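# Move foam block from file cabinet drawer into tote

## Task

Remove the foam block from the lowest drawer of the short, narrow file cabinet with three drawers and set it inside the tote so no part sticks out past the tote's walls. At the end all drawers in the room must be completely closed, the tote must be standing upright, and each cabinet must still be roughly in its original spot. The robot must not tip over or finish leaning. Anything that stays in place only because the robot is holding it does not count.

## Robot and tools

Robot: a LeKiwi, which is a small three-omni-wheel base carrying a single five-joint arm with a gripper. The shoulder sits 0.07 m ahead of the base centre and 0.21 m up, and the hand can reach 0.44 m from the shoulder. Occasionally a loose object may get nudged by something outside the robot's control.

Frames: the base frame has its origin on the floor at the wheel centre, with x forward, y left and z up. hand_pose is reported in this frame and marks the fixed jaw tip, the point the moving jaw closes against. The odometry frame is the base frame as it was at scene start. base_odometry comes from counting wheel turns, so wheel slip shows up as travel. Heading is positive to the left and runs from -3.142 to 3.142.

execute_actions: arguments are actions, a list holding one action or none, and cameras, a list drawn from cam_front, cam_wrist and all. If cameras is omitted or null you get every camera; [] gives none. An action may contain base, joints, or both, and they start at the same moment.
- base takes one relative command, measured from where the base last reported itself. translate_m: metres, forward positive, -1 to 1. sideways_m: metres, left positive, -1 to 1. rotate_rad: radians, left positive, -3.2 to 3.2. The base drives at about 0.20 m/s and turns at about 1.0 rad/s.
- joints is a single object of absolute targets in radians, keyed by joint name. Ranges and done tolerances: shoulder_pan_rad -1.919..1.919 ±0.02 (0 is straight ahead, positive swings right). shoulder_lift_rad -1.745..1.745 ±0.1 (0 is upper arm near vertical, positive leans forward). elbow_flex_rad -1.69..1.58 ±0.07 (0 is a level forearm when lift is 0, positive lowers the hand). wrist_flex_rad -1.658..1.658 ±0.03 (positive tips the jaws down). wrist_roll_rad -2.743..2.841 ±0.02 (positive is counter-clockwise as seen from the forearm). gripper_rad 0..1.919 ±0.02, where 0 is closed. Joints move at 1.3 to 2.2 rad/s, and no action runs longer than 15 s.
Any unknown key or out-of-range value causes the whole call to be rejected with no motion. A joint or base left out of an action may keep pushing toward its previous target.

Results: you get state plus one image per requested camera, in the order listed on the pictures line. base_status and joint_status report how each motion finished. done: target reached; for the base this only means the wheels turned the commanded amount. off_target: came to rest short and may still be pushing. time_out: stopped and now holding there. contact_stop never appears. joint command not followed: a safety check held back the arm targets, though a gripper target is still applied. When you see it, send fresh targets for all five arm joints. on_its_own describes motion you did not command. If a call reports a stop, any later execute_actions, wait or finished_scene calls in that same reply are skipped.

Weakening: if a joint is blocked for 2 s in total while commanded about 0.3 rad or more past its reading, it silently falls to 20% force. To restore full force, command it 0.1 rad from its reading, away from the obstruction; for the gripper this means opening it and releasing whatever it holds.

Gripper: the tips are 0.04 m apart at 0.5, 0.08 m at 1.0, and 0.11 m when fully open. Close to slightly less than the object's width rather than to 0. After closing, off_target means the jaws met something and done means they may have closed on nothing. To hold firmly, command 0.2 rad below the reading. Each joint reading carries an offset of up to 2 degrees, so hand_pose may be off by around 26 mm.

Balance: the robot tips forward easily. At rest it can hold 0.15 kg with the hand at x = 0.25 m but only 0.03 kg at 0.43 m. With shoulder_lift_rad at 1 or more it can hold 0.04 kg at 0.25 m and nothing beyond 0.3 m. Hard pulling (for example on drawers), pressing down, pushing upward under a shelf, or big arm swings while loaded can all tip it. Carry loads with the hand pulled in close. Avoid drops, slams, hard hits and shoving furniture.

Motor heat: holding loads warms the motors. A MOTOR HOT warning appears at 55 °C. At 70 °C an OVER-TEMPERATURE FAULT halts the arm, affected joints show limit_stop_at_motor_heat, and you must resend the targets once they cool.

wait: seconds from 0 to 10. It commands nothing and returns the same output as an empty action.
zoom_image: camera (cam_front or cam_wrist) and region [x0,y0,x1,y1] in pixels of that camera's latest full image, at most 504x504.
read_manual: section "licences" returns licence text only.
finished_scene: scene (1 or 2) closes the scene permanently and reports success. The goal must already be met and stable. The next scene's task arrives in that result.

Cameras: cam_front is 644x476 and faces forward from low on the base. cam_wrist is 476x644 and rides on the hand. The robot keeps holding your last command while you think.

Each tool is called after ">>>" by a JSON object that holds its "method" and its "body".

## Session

>>> {"method": "execute_actions", "body": {"actions": []}}

Scene clock: 0.00 s.
base_odometry: x=+0.000 y=+0.000 heading=+0.000 (m, m, rad; odometry frame)
base_status: not commanded
joint_positions: shoulder_pan_rad=+0.046 shoulder_lift_rad=-1.465 elbow_flex_rad=-0.305 wrist_flex_rad=+1.399 wrist_roll_rad=-1.501 gripper_rad=+1.920
joint_status: not commanded
hand_pose: x=+0.1067 y=+0.0059 z=+0.4377 quat_wxyz=(+0.825, +0.007, +0.565, -0.028) (m; base frame)
pictures: cam_front, cam_wrist
camera_calibration (this result's frames):
cam_wrist: T_world_to_cam=[[-0.0816617, -0.996657, 0.00245647, 0.0049459], [-0.18001, 0.0123249, -0.983588, 0.476482], [0.980269, -0.0807636, -0.180415, 0.0460942], [0, 0, 0, 1]] pos_world=[0.0409905, 0.00277949, 0.476965]
Images, in order (width x height): cam_front 644x476, cam_wrist 476x644.

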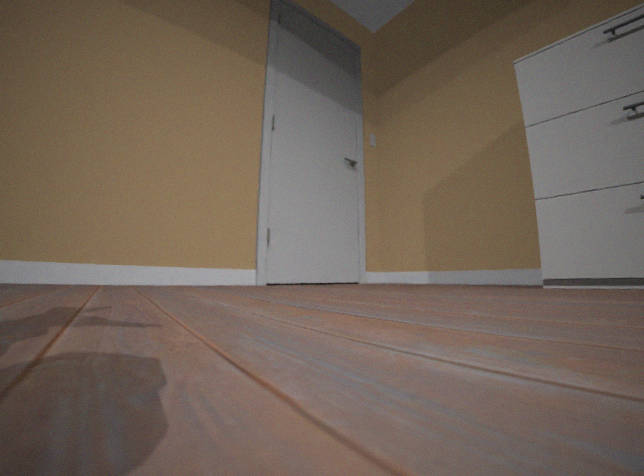

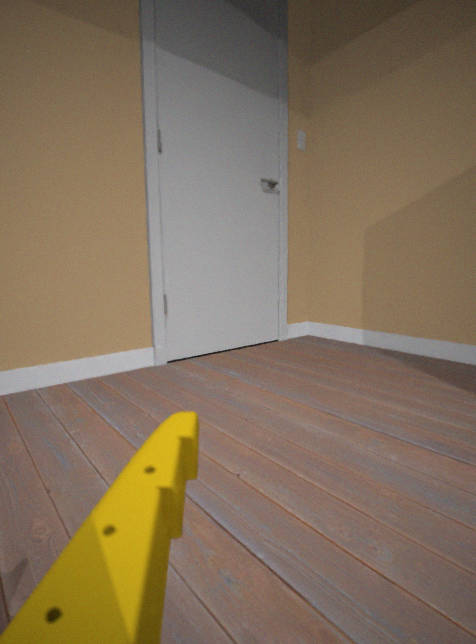

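>>> {"method": "execute_actions", "body": {"actions": [{"base":{"rotate_rad":1.9},"joints":{"shoulder_pan_rad":-0.4}}]}}

Scene clock: 7.93 s.
base_odometry: x=+0.000 y=+0.000 heading=+1.896 (m, m, rad; odometry frame)
base_status: done
joint_positions: shoulder_pan_rad=-0.395 shoulder_lift_rad=-1.465 elbow_flex_rad=-0.305 wrist_flex_rad=+1.399 wrist_roll_rad=-1.501 gripper_rad=+1.920
joint_status: all done
hand_pose: x=+0.1004 y=+0.0223 z=+0.4377 quat_wxyz=(+0.811, -0.116, +0.553, +0.153) (m; base frame)
pictures: cam_front, cam_wrist
camera_calibration (this result's frames):
cam_wrist: T_world_to_cam=[[0.350869, -0.936422, 0.00245647, -0.0240336], [-0.168097, -0.0655647, -0.983588, 0.475683], [0.921214, 0.344697, -0.180415, 0.0500509], [0, 0, 0, 1]] pos_world=[0.0422862, -0.00856995, 0.476965]
Images, in order (width x height): cam_front 644x476, cam_wrist 476x644.

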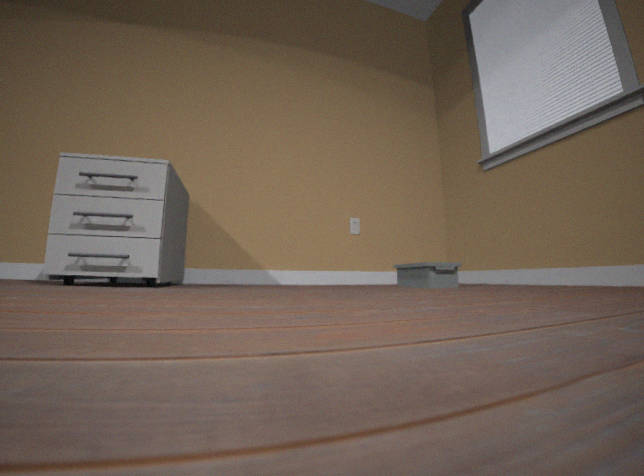

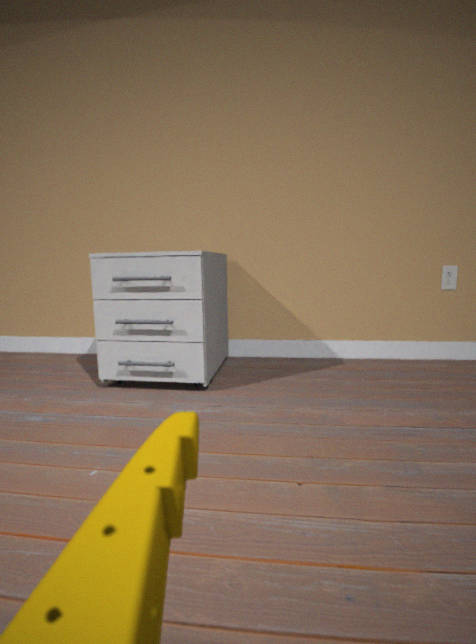

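>>> {"method": "execute_actions", "body": {"actions": [{"base":{"rotate_rad":0.78}}], "cameras": []}}

>>> {"method": "execute_actions", "body": {"actions": [{"base":{"translate_m":0.98},"joints":{"shoulder_pan_rad":0,"shoulder_lift_rad":-0.26,"elbow_flex_rad":1.5,"wrist_flex_rad":-0.62,"wrist_roll_rad":0,"gripper_rad":0.45}}], "cameras": []}}

>>> {"method": "execute_actions", "body": {"actions": [{"base":{"rotate_rad":-0.56}}]}}

Scene clock: 26.97 s.
base_odometry: x=+0.000 y=+0.000 heading=+2.672 (m, m, rad; odometry frame)
base_status: done
joint_positions: shoulder_pan_rad=-0.395 shoulder_lift_rad=-1.465 elbow_flex_rad=-0.305 wrist_flex_rad=+1.399 wrist_roll_rad=-1.501 gripper_rad=+1.920
joint_status: not commanded
hand_pose: x=+0.1004 y=+0.0223 z=+0.4377 quat_wxyz=(+0.811, -0.116, +0.553, +0.153) (m; base frame)
pictures: none
No camera images: the call's "cameras" was empty. Leave "cameras" out to get every camera's image.

Scene clock: 32.83 s.
base_odometry: x=-0.874 y=+0.443 heading=+2.672 (m, m, rad; odometry frame)
base_status: done
joint_positions: shoulder_pan_rad=-0.006 shoulder_lift_rad=-0.260 elbow_flex_rad=+1.500 wrist_flex_rad=-0.606 wrist_roll_rad=-0.009 gripper_rad=+0.458
joint_status: all done
hand_pose: x=+0.2689 y=+0.0013 z=+0.0975 quat_wxyz=(+0.329, -0.615, +0.647, -0.309) (m; base frame)
pictures: none
No camera images: the call's "cameras" was empty. Leave "cameras" out to get every camera's image.

Scene clock: 34.37 s.
base_odometry: x=-0.874 y=+0.443 heading=+2.116 (m, m, rad; odometry frame)
base_status: done
joint_positions: shoulder_pan_rad=-0.005 shoulder_lift_rad=-0.260 elbow_flex_rad=+1.500 wrist_flex_rad=-0.606 wrist_roll_rad=-0.009 gripper_rad=+0.458
joint_status: not commanded
hand_pose: x=+0.2689 y=+0.0010 z=+0.0975 quat_wxyz=(+0.329, -0.614, +0.647, -0.309) (m; base frame)
pictures: cam_front, cam_wrist
camera_calibration (this result's frames):
cam_wrist: T_world_to_cam=[[0.564943, -0.0600576, 0.822942, -0.240664], [-0.460161, -0.850785, 0.253807, 0.126709], [0.684903, -0.522072, -0.508281, -0.0627408], [0, 0, 0, 1]] pos_world=[0.237239, 0.060593, 0.134003]
Images, in order (width x height): cam_front 644x476, cam_wrist 476x644.

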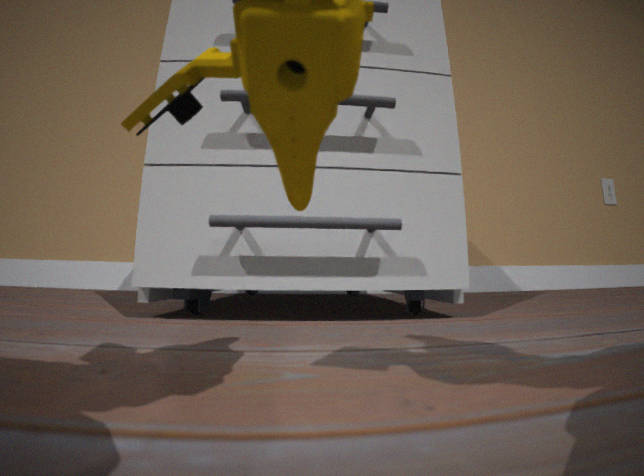

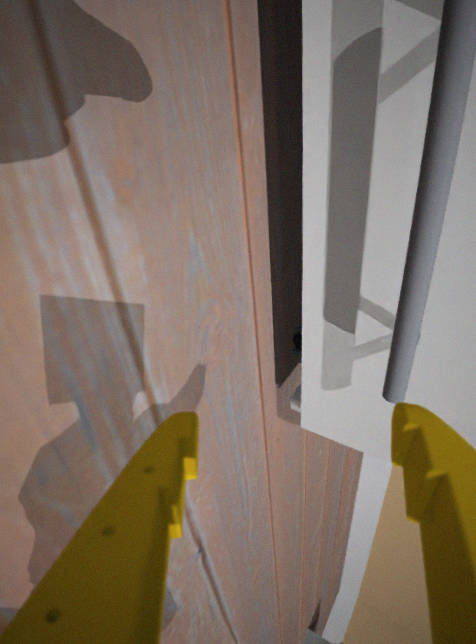

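>>> {"method": "execute_actions", "body": {"actions": [{"base":{"translate_m":0.1}}]}}

Scene clock: 49.43 s.
base_odometry: x=-0.925 y=+0.528 heading=+2.116 (m, m, rad; odometry frame)
base_status: done
joint_positions: shoulder_pan_rad=-0.005 shoulder_lift_rad=-0.260 elbow_flex_rad=+1.500 wrist_flex_rad=-0.606 wrist_roll_rad=-0.009 gripper_rad=+0.458
joint_status: not commanded
hand_pose: x=+0.2689 y=+0.0010 z=+0.0975 quat_wxyz=(+0.329, -0.614, +0.647, -0.309) (m; base frame)
pictures: cam_front, cam_wrist
camera_calibration (this result's frames):
cam_wrist: T_world_to_cam=[[0.564943, -0.0600576, 0.822942, -0.240664], [-0.460161, -0.850785, 0.253807, 0.126709], [0.684903, -0.522072, -0.508281, -0.0627408], [0, 0, 0, 1]] pos_world=[0.237239, 0.060593, 0.134003]
Images, in order (width x height): cam_front 644x476, cam_wrist 476x644.

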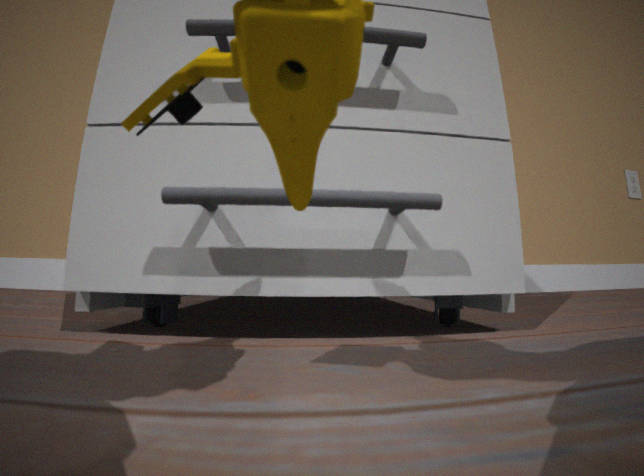

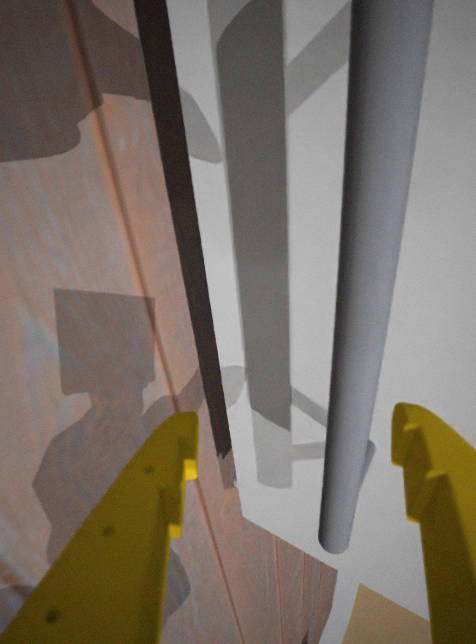

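>>> {"method": "execute_actions", "body": {"actions": [{"base":{"translate_m":0.047}}]}}

Scene clock: 62.37 s.
base_odometry: x=-0.949 y=+0.568 heading=+2.116 (m, m, rad; odometry frame)
base_status: done
joint_positions: shoulder_pan_rad=-0.005 shoulder_lift_rad=-0.260 elbow_flex_rad=+1.500 wrist_flex_rad=-0.606 wrist_roll_rad=-0.009 gripper_rad=+0.458
joint_status: not commanded
hand_pose: x=+0.2689 y=+0.0010 z=+0.0975 quat_wxyz=(+0.329, -0.614, +0.647, -0.309) (m; base frame)
pictures: cam_front, cam_wrist
camera_calibration (this result's frames):
cam_wrist: T_world_to_cam=[[0.564943, -0.0600576, 0.822942, -0.240664], [-0.460161, -0.850785, 0.253807, 0.126709], [0.684903, -0.522072, -0.508281, -0.0627408], [0, 0, 0, 1]] pos_world=[0.237239, 0.060593, 0.134003]
Images, in order (width x height): cam_front 644x476, cam_wrist 476x644.

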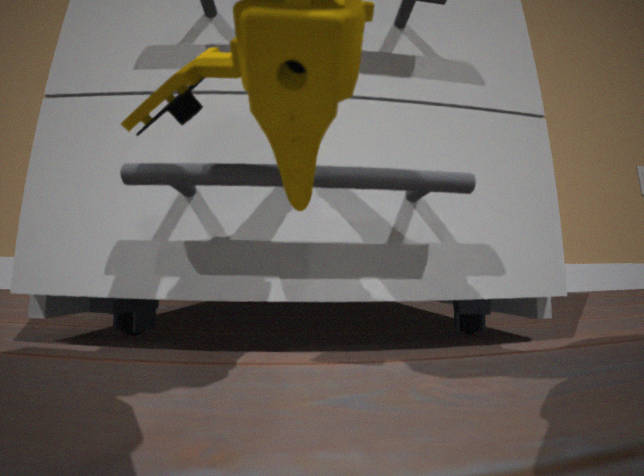

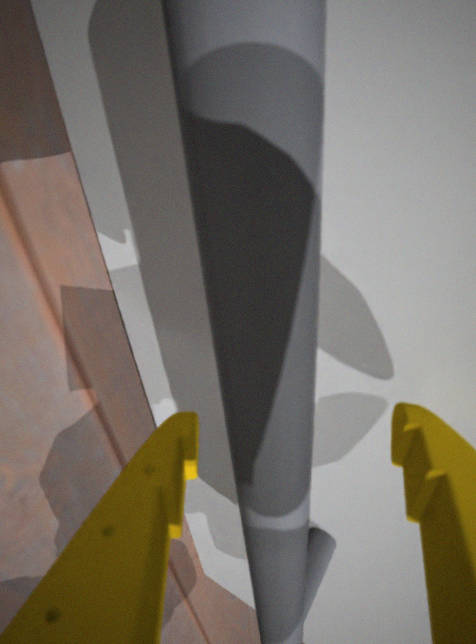

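>>> {"method": "execute_actions", "body": {"actions": [{"joints":{"shoulder_lift_rad":-0.29,"gripper_rad":0.0}}], "cameras": ["cam_wrist"]}}

Scene clock: 66.77 s.
base_odometry: x=-0.949 y=+0.568 heading=+2.116 (m, m, rad; odometry frame)
base_status: not commanded
joint_positions: shoulder_pan_rad=-0.005 shoulder_lift_rad=-0.282 elbow_flex_rad=+1.491 wrist_flex_rad=-0.618 wrist_roll_rad=-0.002 gripper_rad=+0.089
joint_status: gripper_rad off_target (ended at +0.089, target +0.000); the others done
hand_pose: x=+0.2744 y=+0.0010 z=+0.1045 quat_wxyz=(+0.342, -0.609, +0.638, -0.323) (m; base frame)
pictures: cam_wrist
camera_calibration (this result's frames):
cam_wrist: T_world_to_cam=[[0.529261, -0.0541101, 0.846732, -0.242226], [-0.467726, -0.851239, 0.23796, 0.131236], [0.707895, -0.521981, -0.475836, -0.0727568], [0, 0, 0, 1]] pos_world=[0.241087, 0.0606286, 0.139251]
Images, in order (width x height): cam_wrist 476x644.

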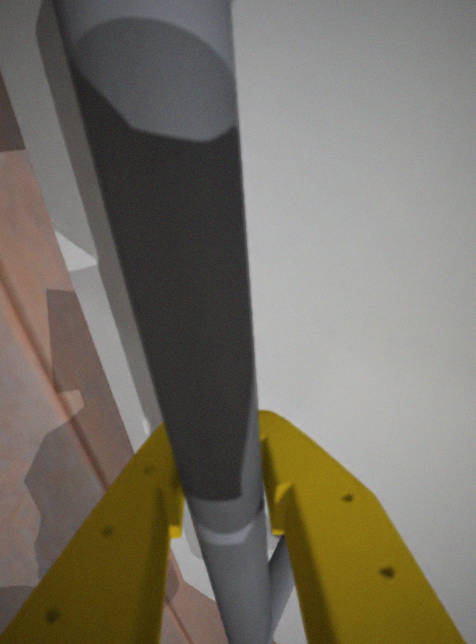

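>>> {"method": "execute_actions", "body": {"actions": [{"base":{"translate_m":-0.06}}], "cameras": ["cam_front"]}}

Scene clock: 72.63 s.
base_odometry: x=-0.918 y=+0.517 heading=+2.117 (m, m, rad; odometry frame)
base_status: done
joint_positions: shoulder_pan_rad=-0.005 shoulder_lift_rad=-0.287 elbow_flex_rad=+1.510 wrist_flex_rad=-0.618 wrist_roll_rad=-0.002 gripper_rad=+0.074
joint_status: not commanded
hand_pose: x=+0.2709 y=+0.0010 z=+0.1019 quat_wxyz=(+0.337, -0.612, +0.641, -0.319) (m; base frame)
pictures: cam_front
Images, in order (width x height): cam_front 644x476.

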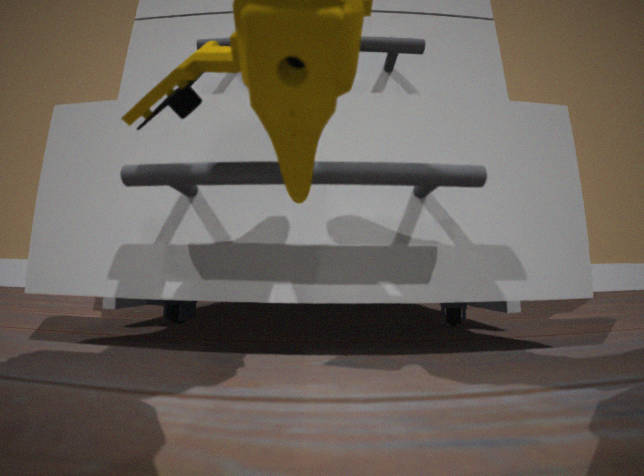

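>>> {"method": "execute_actions", "body": {"actions": [{"base":{"translate_m":-0.2}}], "cameras": ["cam_front"]}}

Scene clock: 89.97 s.
base_odometry: x=-0.815 y=+0.346 heading=+2.120 (m, m, rad; odometry frame)
base_status: done
joint_positions: shoulder_pan_rad=-0.025 shoulder_lift_rad=-0.285 elbow_flex_rad=+1.502 wrist_flex_rad=-0.618 wrist_roll_rad=-0.002 gripper_rad=+0.071
joint_status: not commanded
hand_pose: x=+0.2723 y=+0.0051 z=+0.1031 quat_wxyz=(+0.343, -0.617, +0.633, -0.318) (m; base frame)
pictures: cam_front
Images, in order (width x height): cam_front 644x476.

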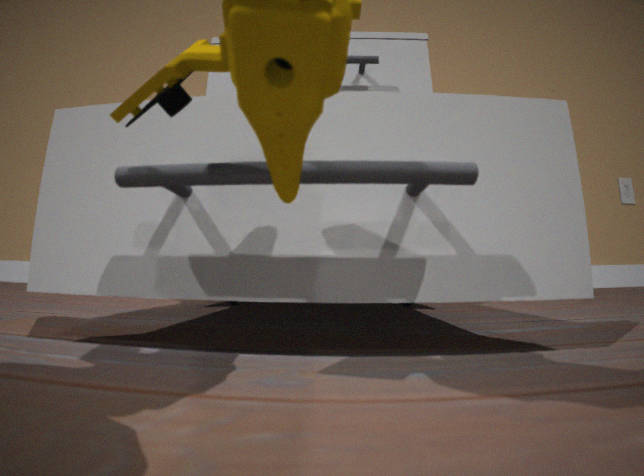

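>>> {"method": "execute_actions", "body": {"actions": [{"joints":{"gripper_rad":0.45,"shoulder_lift_rad":-0.26}}], "cameras": []}}

>>> {"method": "execute_actions", "body": {"actions": [{"base":{"translate_m":-0.06}}], "cameras": ["cam_front"]}}

>>> {"method": "execute_actions", "body": {"actions": [{"base":{"rotate_rad":-0.08},"joints":{"shoulder_pan_rad":0,"shoulder_lift_rad":-0.8,"elbow_flex_rad":-0.1,"wrist_flex_rad":1.45,"wrist_roll_rad":-1.5,"gripper_rad":1.0}}], "cameras": ["cam_front"]}}

>>> {"method": "execute_actions", "body": {"actions": [{"base":{"translate_m":0.13}}]}}

Scene clock: 98.63 s.
base_odometry: x=-0.814 y=+0.346 heading=+2.119 (m, m, rad; odometry frame)
base_status: not commanded
joint_positions: shoulder_pan_rad=-0.006 shoulder_lift_rad=-0.259 elbow_flex_rad=+1.506 wrist_flex_rad=-0.618 wrist_roll_rad=-0.002 gripper_rad=+0.438
joint_status: all done
hand_pose: x=+0.2685 y=+0.0013 z=+0.0977 quat_wxyz=(+0.330, -0.616, +0.644, -0.311) (m; base frame)
pictures: none
No camera images: the call's "cameras" was empty. Leave "cameras" out to get every camera's image.

Scene clock: 99.83 s.
base_odometry: x=-0.783 y=+0.295 heading=+2.119 (m, m, rad; odometry frame)
base_status: done
joint_positions: shoulder_pan_rad=-0.006 shoulder_lift_rad=-0.259 elbow_flex_rad=+1.506 wrist_flex_rad=-0.618 wrist_roll_rad=-0.002 gripper_rad=+0.441
joint_status: not commanded
hand_pose: x=+0.2685 y=+0.0013 z=+0.0977 quat_wxyz=(+0.330, -0.616, +0.644, -0.311) (m; base frame)
pictures: cam_front
Images, in order (width x height): cam_front 644x476.

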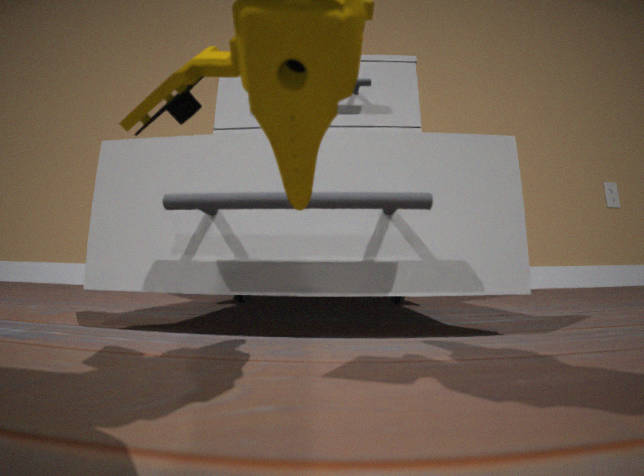

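Scene clock: 101.83 s.
base_odometry: x=-0.783 y=+0.295 heading=+2.043 (m, m, rad; odometry frame)
base_status: done
joint_positions: shoulder_pan_rad=-0.006 shoulder_lift_rad=-0.788 elbow_flex_rad=-0.070 wrist_flex_rad=+1.448 wrist_roll_rad=-1.490 gripper_rad=+0.992
joint_status: all done
hand_pose: x=+0.2546 y=+0.0089 z=+0.3240 quat_wxyz=(+0.471, -0.017, +0.882, -0.006) (m; base frame)
pictures: cam_front
Images, in order (width x height): cam_front 644x476.

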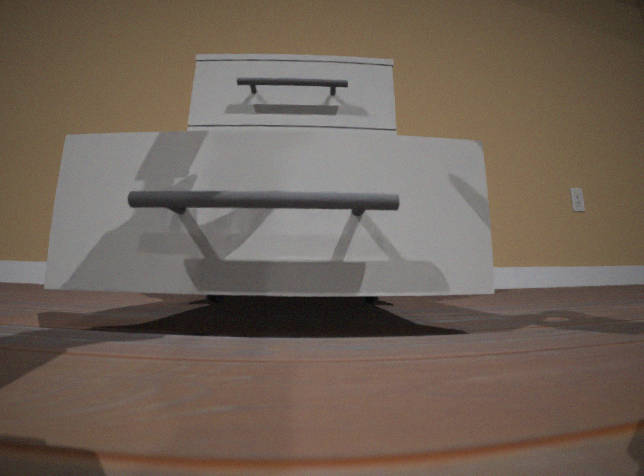

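Scene clock: 103.47 s.
base_odometry: x=-0.842 y=+0.411 heading=+2.043 (m, m, rad; odometry frame)
base_status: done
joint_positions: shoulder_pan_rad=-0.006 shoulder_lift_rad=-0.788 elbow_flex_rad=-0.070 wrist_flex_rad=+1.448 wrist_roll_rad=-1.490 gripper_rad=+0.992
joint_status: not commanded
hand_pose: x=+0.2546 y=+0.0089 z=+0.3240 quat_wxyz=(+0.471, -0.017, +0.882, -0.006) (m; base frame)
pictures: cam_front, cam_wrist
camera_calibration (this result's frames):
cam_wrist: T_world_to_cam=[[-0.00625142, -0.999187, 0.0398296, -0.0109847], [-0.90926, -0.0108972, -0.416086, 0.393306], [0.416181, -0.0388166, -0.908453, 0.259984], [0, 0, 0, 1]] pos_world=[0.249348, 0.00340186, 0.40027]
Images, in order (width x height): cam_front 644x476, cam_wrist 476x644.

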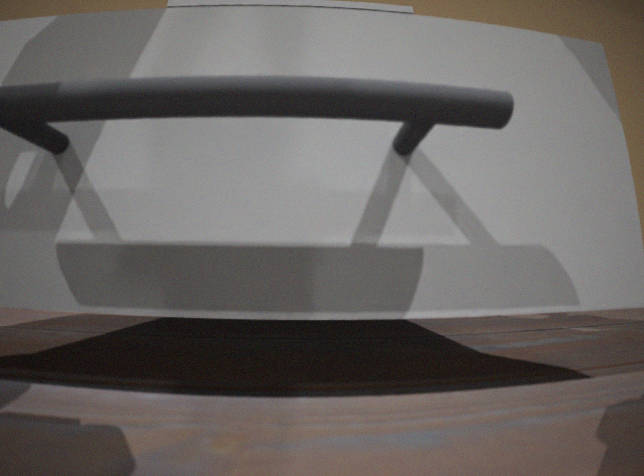

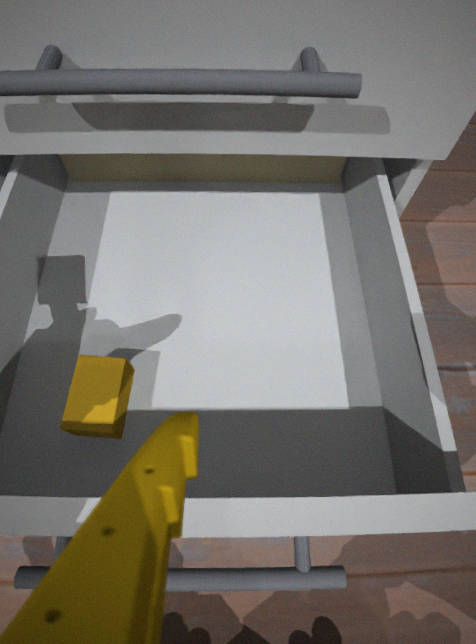

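>>> {"method": "zoom_image", "body": {"camera": "cam_wrist", "region": [0, 320, 200, 520]}}

Region (0, 320, 200, 520) of cam_wrist's 476x644 image, scaled by 2.520.

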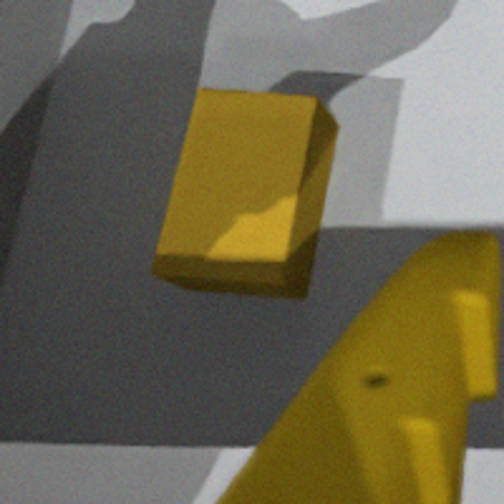

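>>> {"method": "execute_actions", "body": {"actions": [{"base":{"sideways_m":0.132},"joints":{"wrist_roll_rad":-1.6,"gripper_rad":0.8,"shoulder_lift_rad":-0.4}}], "cameras": []}}

>>> {"method": "execute_actions", "body": {"actions": [{"base":{"translate_m":0.045},"joints":{"shoulder_lift_rad":0.13,"elbow_flex_rad":-0.07,"wrist_flex_rad":1.49}}]}}

Scene clock: 129.53 s.
base_odometry: x=-0.959 y=+0.351 heading=+2.041 (m, m, rad; odometry frame)
base_status: done
joint_positions: shoulder_pan_rad=-0.005 shoulder_lift_rad=-0.399 elbow_flex_rad=-0.072 wrist_flex_rad=+1.448 wrist_roll_rad=-1.592 gripper_rad=+0.808
joint_status: all done
hand_pose: x=+0.2873 y=+0.0088 z=+0.2564 quat_wxyz=(+0.292, +0.031, +0.956, +0.011) (m; base frame)
pictures: none
No camera images: the call's "cameras" was empty. Leave "cameras" out to get every camera's image.

Scene clock: 130.63 s.
base_odometry: x=-0.980 y=+0.391 heading=+2.041 (m, m, rad; odometry frame)
base_status: done
joint_positions: shoulder_pan_rad=-0.005 shoulder_lift_rad=+0.138 elbow_flex_rad=-0.067 wrist_flex_rad=+1.485 wrist_roll_rad=-1.592 gripper_rad=+0.808
joint_status: all done
hand_pose: x=+0.2782 y=+0.0088 z=+0.1517 quat_wxyz=(+0.007, +0.032, +0.999, +0.000) (m; base frame)
pictures: cam_front, cam_wrist
camera_calibration (this result's frames):
cam_wrist: T_world_to_cam=[[-0.0706579, -0.997001, 0.0315605, 0.0150174], [-0.855638, 0.0768419, 0.511839, 0.186643], [-0.512729, 0.00916109, -0.858501, 0.344064], [0, 0, 0, 1]] pos_world=[0.337172, -0.00252164, 0.199375]
Images, in order (width x height): cam_front 644x476, cam_wrist 476x644.

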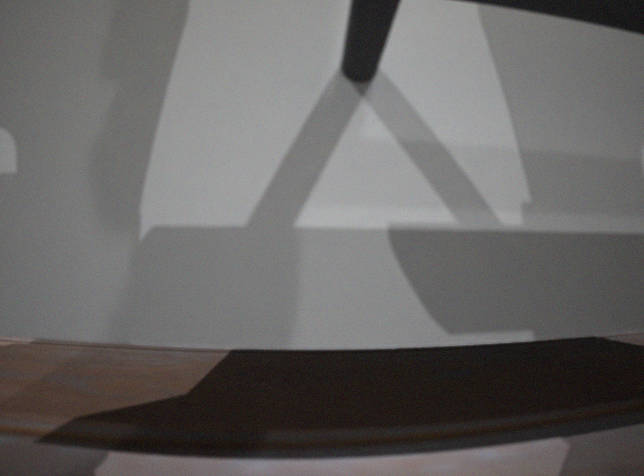

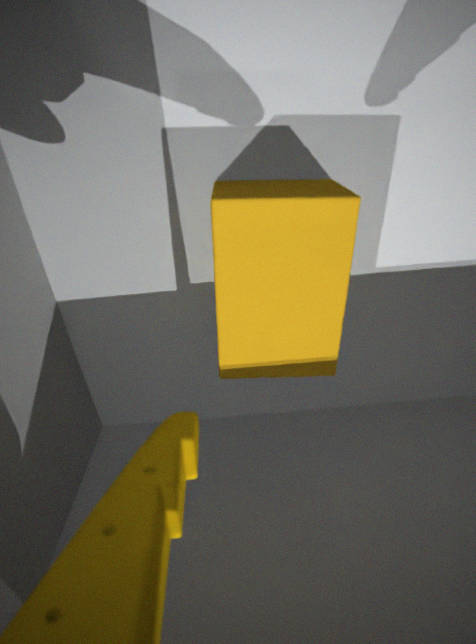

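>>> {"method": "execute_actions", "body": {"actions": [{"joints":{"shoulder_pan_rad":-0.035,"shoulder_lift_rad":0.365,"elbow_flex_rad":0.15,"wrist_flex_rad":1.03}}], "cameras": ["cam_wrist"]}}

Scene clock: 148.43 s.
base_odometry: x=-0.980 y=+0.391 heading=+2.041 (m, m, rad; odometry frame)
base_status: not commanded
joint_positions: shoulder_pan_rad=-0.028 shoulder_lift_rad=+0.375 elbow_flex_rad=+0.153 wrist_flex_rad=+1.037 wrist_roll_rad=-1.592 gripper_rad=+0.808
joint_status: all done
hand_pose: x=+0.2847 y=+0.0138 z=+0.0794 quat_wxyz=(+0.003, +0.021, +1.000, +0.000) (m; base frame)
pictures: cam_wrist
camera_calibration (this result's frames):
cam_wrist: T_world_to_cam=[[-0.0474069, -0.998355, 0.0322543, 0.0161284], [-0.852434, 0.0572677, 0.519689, 0.227497], [-0.520681, -0.00285782, -0.853746, 0.287371], [0, 0, 0, 1]] pos_world=[0.344319, 0.00389486, 0.126595]
Images, in order (width x height): cam_wrist 476x644.

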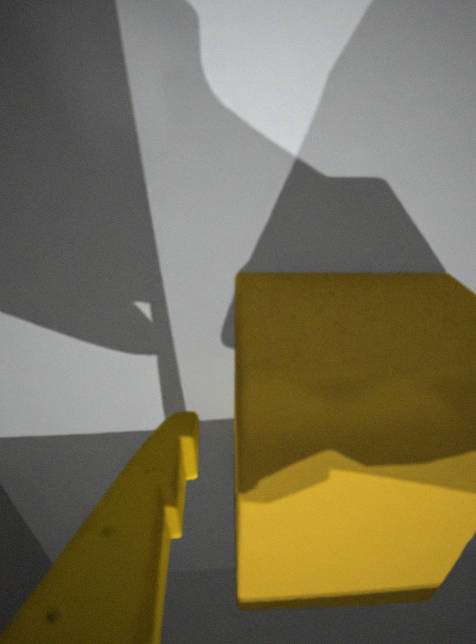

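>>> {"method": "execute_actions", "body": {"actions": [{"joints":{"gripper_rad":0.36,"shoulder_pan_rad":0.01}}], "cameras": ["cam_wrist"]}}

Scene clock: 153.27 s.
base_odometry: x=-0.980 y=+0.391 heading=+2.041 (m, m, rad; odometry frame)
base_status: not commanded
joint_positions: shoulder_pan_rad=+0.006 shoulder_lift_rad=+0.375 elbow_flex_rad=+0.153 wrist_flex_rad=+1.037 wrist_roll_rad=-1.592 gripper_rad=+0.517
joint_status: gripper_rad off_target (ended at +0.517, target +0.360); the others done
hand_pose: x=+0.2850 y=+0.0064 z=+0.0794 quat_wxyz=(+0.003, +0.038, +0.999, +0.000) (m; base frame)
pictures: cam_wrist
camera_calibration (this result's frames):
cam_wrist: T_world_to_cam=[[-0.0810656, -0.996187, 0.0322543, 0.0183835], [-0.850016, 0.0859972, 0.519689, 0.227335], [-0.520481, 0.0147122, -0.853746, 0.287358], [0, 0, 0, 1]] pos_world=[0.344293, -0.00546444, 0.126595]
Images, in order (width x height): cam_wrist 476x644.

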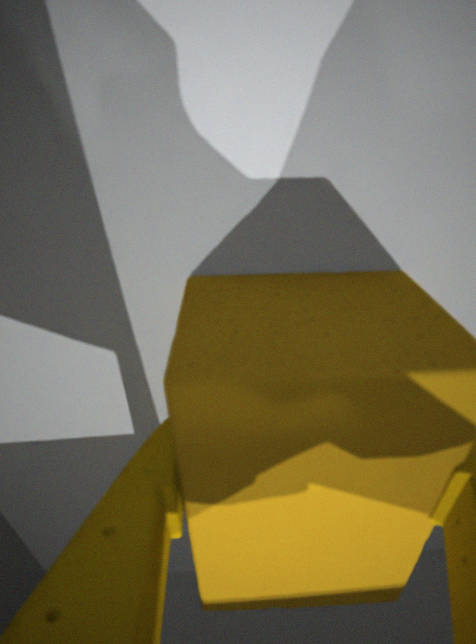

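>>> {"method": "execute_actions", "body": {"actions": [{"joints":{"shoulder_lift_rad":0.1,"elbow_flex_rad":-0.07,"wrist_flex_rad":1.49,"gripper_rad":0.32}}], "cameras": []}}

>>> {"method": "execute_actions", "body": {"actions": [{"base":{"sideways_m":-0.095},"joints":{"shoulder_pan_rad":0,"shoulder_lift_rad":-1.65,"elbow_flex_rad":-0.5,"wrist_flex_rad":1.4}}]}}

Scene clock: 163.57 s.
base_odometry: x=-0.980 y=+0.391 heading=+2.041 (m, m, rad; odometry frame)
base_status: not commanded
joint_positions: shoulder_pan_rad=+0.006 shoulder_lift_rad=+0.143 elbow_flex_rad=-0.038 wrist_flex_rad=+1.484 wrist_roll_rad=-1.592 gripper_rad=+0.513
joint_status: gripper_rad off_target (ended at +0.513, target +0.320); the others done
hand_pose: x=+0.2734 y=+0.0065 z=+0.1469 quat_wxyz=(-0.009, +0.038, +0.999, +0.000) (m; base frame)
pictures: none
No camera images: the call's "cameras" was empty. Leave "cameras" out to get every camera's image.

Scene clock: 165.07 s.
base_odometry: x=-0.895 y=+0.434 heading=+2.043 (m, m, rad; odometry frame)
base_status: done
joint_positions: shoulder_pan_rad=+0.004 shoulder_lift_rad=-1.661 elbow_flex_rad=-0.500 wrist_flex_rad=+1.413 wrist_roll_rad=-1.592 gripper_rad=+0.513
joint_status: all done
hand_pose: x=+0.0209 y=+0.0079 z=+0.4453 quat_wxyz=(+0.916, +0.015, +0.400, +0.030) (m; base frame)
pictures: cam_front, cam_wrist
camera_calibration (this result's frames):
cam_wrist: T_world_to_cam=[[0.022794, -0.996752, -0.07724, 0.0332279], [0.192453, 0.0801898, -0.978024, 0.457686], [0.981041, 0.007428, 0.193656, -0.0354557], [0, 0, 0, 1]] pos_world=[-0.0540569, -0.0033184, 0.457061]
Images, in order (width x height): cam_front 644x476, cam_wrist 476x644.

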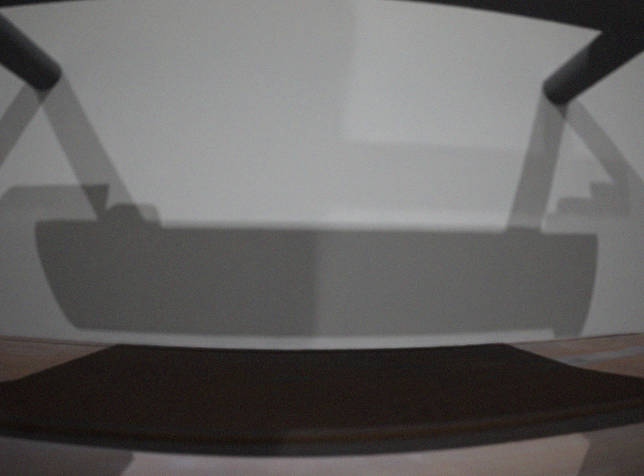

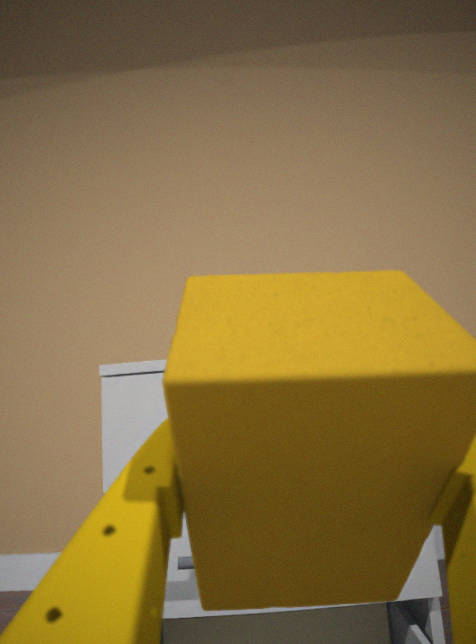

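>>> {"method": "execute_actions", "body": {"actions": [{"base":{"translate_m":0.235}}]}}

Scene clock: 172.10 s.
base_odometry: x=-1.002 y=+0.643 heading=+2.043 (m, m, rad; odometry frame)
base_status: done
joint_positions: shoulder_pan_rad=+0.001 shoulder_lift_rad=-1.661 elbow_flex_rad=-0.500 wrist_flex_rad=+1.411 wrist_roll_rad=-1.592 gripper_rad=+0.513
joint_status: not commanded
hand_pose: x=+0.0207 y=+0.0078 z=+0.4454 quat_wxyz=(+0.916, +0.014, +0.399, +0.031) (m; base frame)
pictures: cam_front, cam_wrist
camera_calibration (this result's frames):
cam_wrist: T_world_to_cam=[[0.0259703, -0.996677, -0.0771983, 0.0330205], [0.193706, 0.080778, -0.977728, 0.457748], [0.980716, 0.0104381, 0.19516, -0.035988], [0, 0, 0, 1]] pos_world=[-0.0542322, -0.00368955, 0.457126]
Images, in order (width x height): cam_front 644x476, cam_wrist 476x644.

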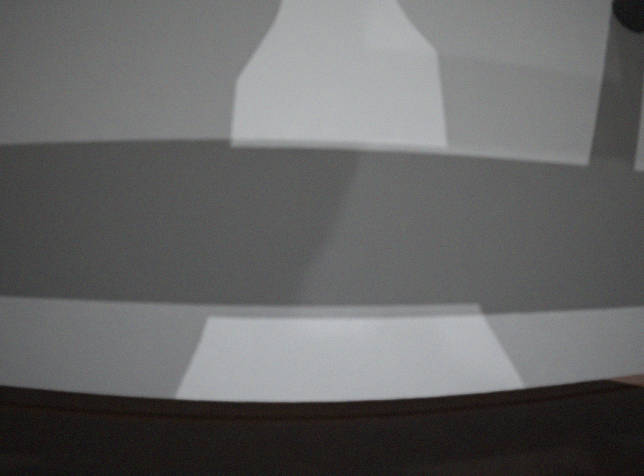

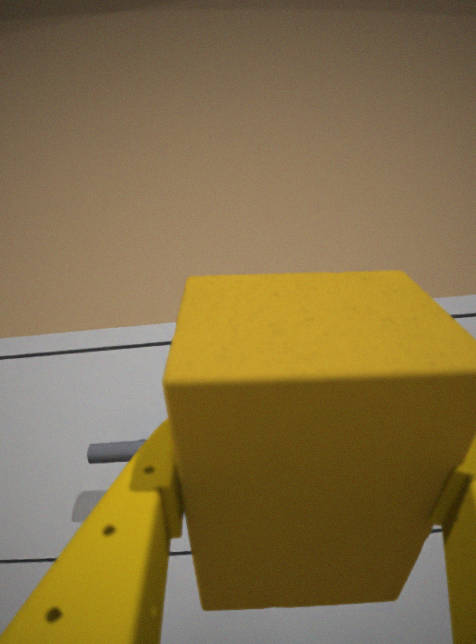

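>>> {"method": "execute_actions", "body": {"actions": [{"base":{"translate_m":0.027}}], "cameras": ["cam_front"]}}

Scene clock: 177.77 s.
base_odometry: x=-1.014 y=+0.666 heading=+2.043 (m, m, rad; odometry frame)
base_status: done
joint_positions: shoulder_pan_rad=+0.001 shoulder_lift_rad=-1.661 elbow_flex_rad=-0.500 wrist_flex_rad=+1.411 wrist_roll_rad=-1.592 gripper_rad=+0.513
joint_status: not commanded
hand_pose: x=+0.0207 y=+0.0078 z=+0.4454 quat_wxyz=(+0.916, +0.014, +0.399, +0.031) (m; base frame)
pictures: cam_front
Images, in order (width x height): cam_front 644x476.

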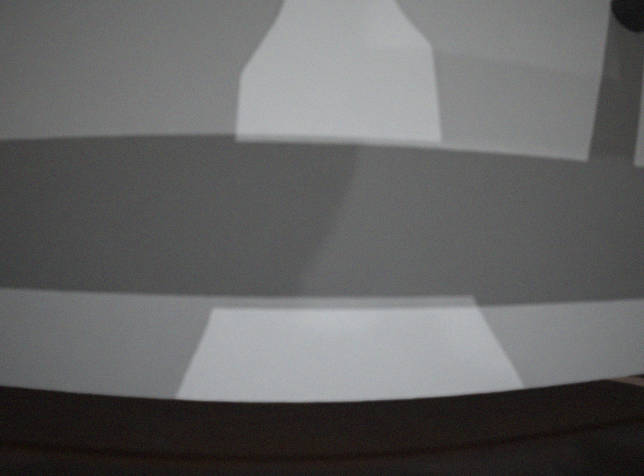

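>>> {"method": "execute_actions", "body": {"actions": [{"base":{"translate_m":0.012}}]}}

Scene clock: 181.07 s.
base_odometry: x=-1.019 y=+0.677 heading=+2.043 (m, m, rad; odometry frame)
base_status: done
joint_positions: shoulder_pan_rad=+0.001 shoulder_lift_rad=-1.661 elbow_flex_rad=-0.500 wrist_flex_rad=+1.411 wrist_roll_rad=-1.592 gripper_rad=+0.513
joint_status: not commanded
hand_pose: x=+0.0207 y=+0.0078 z=+0.4454 quat_wxyz=(+0.916, +0.014, +0.399, +0.031) (m; base frame)
pictures: cam_front, cam_wrist
camera_calibration (this result's frames):
cam_wrist: T_world_to_cam=[[0.0259703, -0.996677, -0.0771983, 0.0330205], [0.193706, 0.080778, -0.977728, 0.457748], [0.980716, 0.0104381, 0.19516, -0.035988], [0, 0, 0, 1]] pos_world=[-0.0542322, -0.00368955, 0.457126]
Images, in order (width x height): cam_front 644x476, cam_wrist 476x644.

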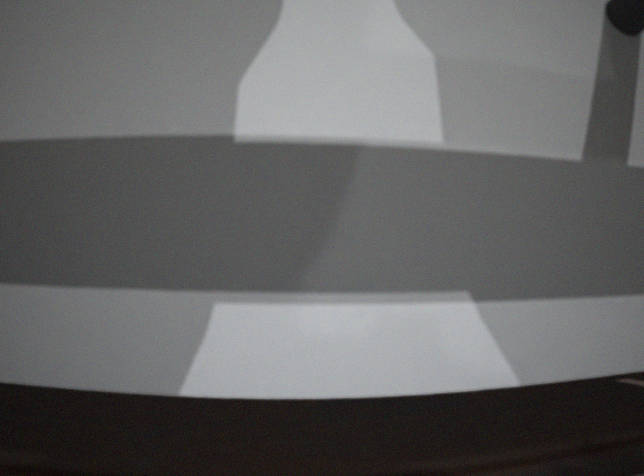

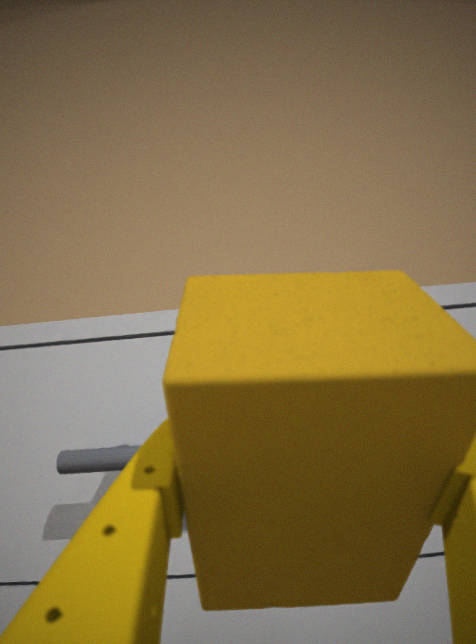

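>>> {"method": "execute_actions", "body": {"actions": [], "cameras": ["cam_front"]}}

Scene clock: 184.03 s.
base_odometry: x=-1.019 y=+0.677 heading=+2.043 (m, m, rad; odometry frame)
base_status: done
joint_positions: shoulder_pan_rad=+0.001 shoulder_lift_rad=-1.661 elbow_flex_rad=-0.500 wrist_flex_rad=+1.411 wrist_roll_rad=-1.592 gripper_rad=+0.513
joint_status: not commanded
hand_pose: x=+0.0207 y=+0.0078 z=+0.4454 quat_wxyz=(+0.916, +0.014, +0.399, +0.031) (m; base frame)
pictures: cam_front
Images, in order (width x height): cam_front 644x476.

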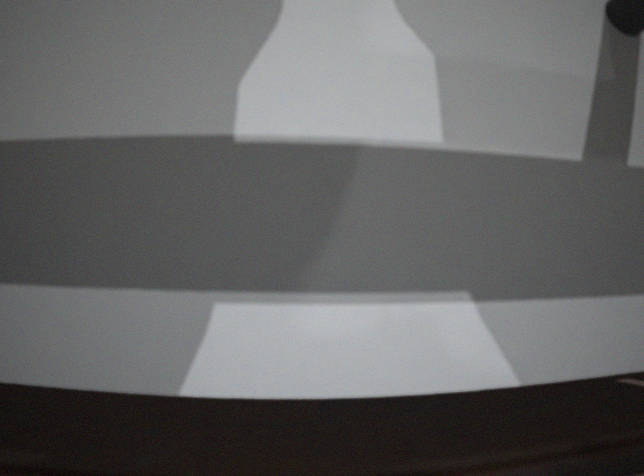

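>>> {"method": "execute_actions", "body": {"actions": [{"base":{"translate_m":0.01}}]}}

Scene clock: 193.53 s.
base_odometry: x=-1.024 y=+0.685 heading=+2.043 (m, m, rad; odometry frame)
base_status: done
joint_positions: shoulder_pan_rad=+0.001 shoulder_lift_rad=-1.661 elbow_flex_rad=-0.500 wrist_flex_rad=+1.411 wrist_roll_rad=-1.592 gripper_rad=+0.513
joint_status: not commanded
hand_pose: x=+0.0207 y=+0.0078 z=+0.4454 quat_wxyz=(+0.916, +0.014, +0.399, +0.031) (m; base frame)
pictures: cam_front, cam_wrist
camera_calibration (this result's frames):
cam_wrist: T_world_to_cam=[[0.0259703, -0.996677, -0.0771983, 0.0330205], [0.193706, 0.080778, -0.977728, 0.457748], [0.980716, 0.0104381, 0.19516, -0.035988], [0, 0, 0, 1]] pos_world=[-0.0542322, -0.00368955, 0.457126]
Images, in order (width x height): cam_front 644x476, cam_wrist 476x644.

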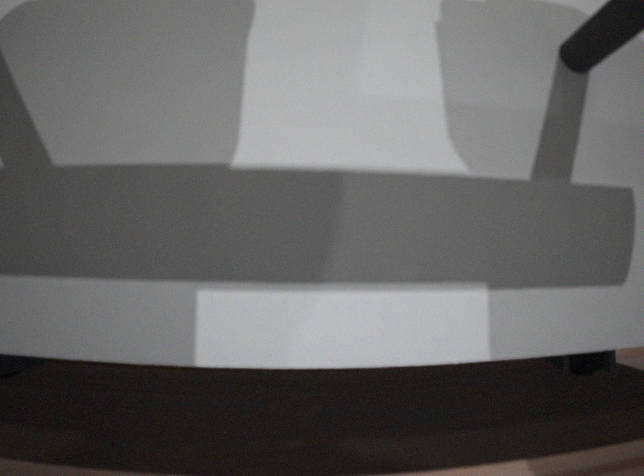

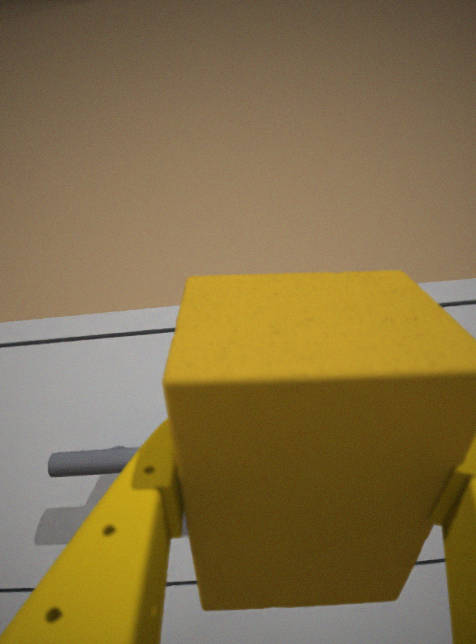

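>>> {"method": "execute_actions", "body": {"actions": [{"base":{"translate_m":-0.17}}], "cameras": ["cam_front"]}}

>>> {"method": "execute_actions", "body": {"actions": [{"base":{"rotate_rad":-1.28},"joints":{"shoulder_lift_rad":-1.3,"elbow_flex_rad":0.2,"wrist_flex_rad":1.5,"wrist_roll_rad":-1.52}}], "cameras": ["cam_front"]}}

Scene clock: 216.43 s.
base_odometry: x=-0.947 y=+0.534 heading=+2.043 (m, m, rad; odometry frame)
base_status: done
joint_positions: shoulder_pan_rad=+0.001 shoulder_lift_rad=-1.661 elbow_flex_rad=-0.500 wrist_flex_rad=+1.411 wrist_roll_rad=-1.592 gripper_rad=+0.513
joint_status: not commanded
hand_pose: x=+0.0207 y=+0.0078 z=+0.4454 quat_wxyz=(+0.916, +0.014, +0.399, +0.031) (m; base frame)
pictures: cam_front
Images, in order (width x height): cam_front 644x476.

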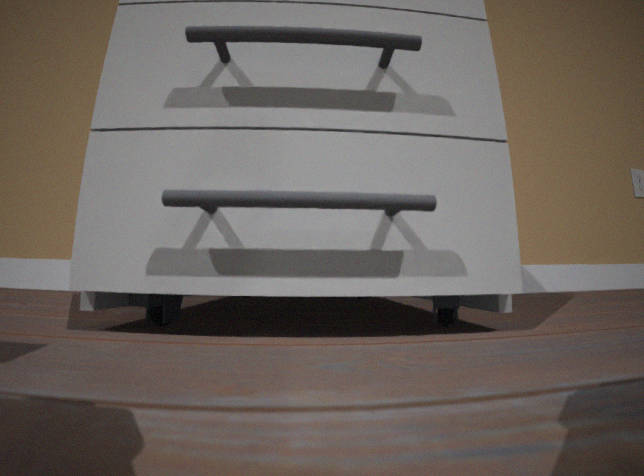

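Scene clock: 218.70 s.
base_odometry: x=-0.947 y=+0.534 heading=+0.767 (m, m, rad; odometry frame)
base_status: done
joint_positions: shoulder_pan_rad=+0.001 shoulder_lift_rad=-1.311 elbow_flex_rad=+0.203 wrist_flex_rad=+1.499 wrist_roll_rad=-1.529 gripper_rad=+0.513
joint_status: all done
hand_pose: x=+0.1997 y=+0.0076 z=+0.3267 quat_wxyz=(+0.557, +0.003, +0.831, +0.001) (m; base frame)
pictures: cam_front
Images, in order (width x height): cam_front 644x476.

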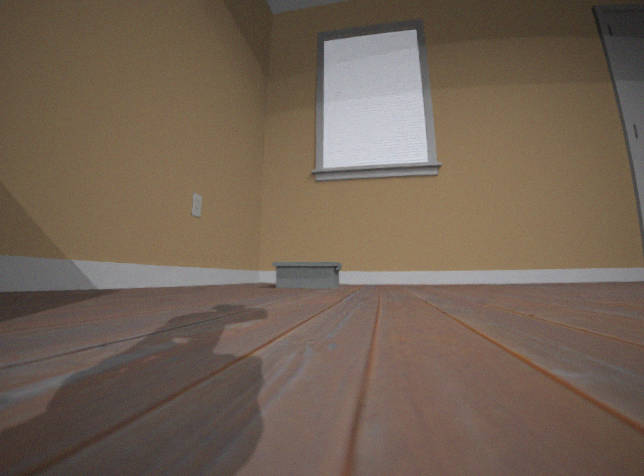

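>>> {"method": "execute_actions", "body": {"actions": [{"base":{"translate_m":0.95}}]}}

Scene clock: 227.40 s.
base_odometry: x=-0.263 y=+1.193 heading=+0.767 (m, m, rad; odometry frame)
base_status: done
joint_positions: shoulder_pan_rad=+0.001 shoulder_lift_rad=-1.311 elbow_flex_rad=+0.203 wrist_flex_rad=+1.499 wrist_roll_rad=-1.529 gripper_rad=+0.513
joint_status: not commanded
hand_pose: x=+0.1997 y=+0.0076 z=+0.3267 quat_wxyz=(+0.557, +0.003, +0.831, +0.001) (m; base frame)
pictures: cam_front, cam_wrist
camera_calibration (this result's frames):
cam_wrist: T_world_to_cam=[[-0.0361323, -0.999346, 0.00108645, 0.00583177], [-0.808665, 0.0285992, -0.587573, 0.380082], [0.587158, -0.0221089, -0.80917, 0.218569], [0, 0, 0, 1]] pos_world=[0.179235, -0.000209768, 0.400179]
Images, in order (width x height): cam_front 644x476, cam_wrist 476x644.

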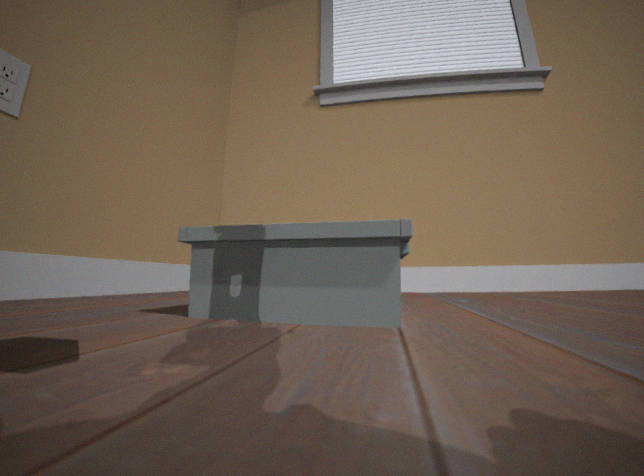

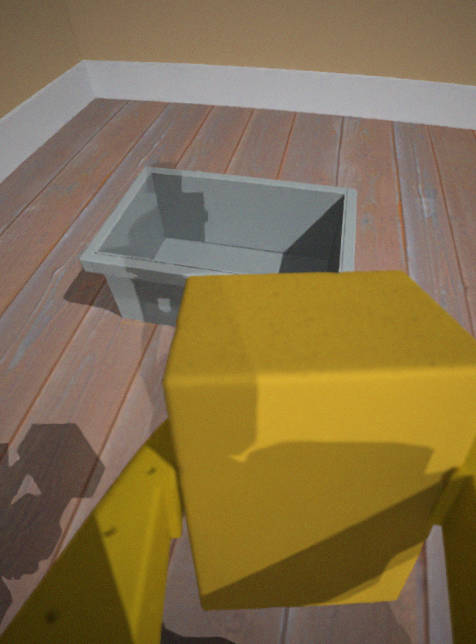

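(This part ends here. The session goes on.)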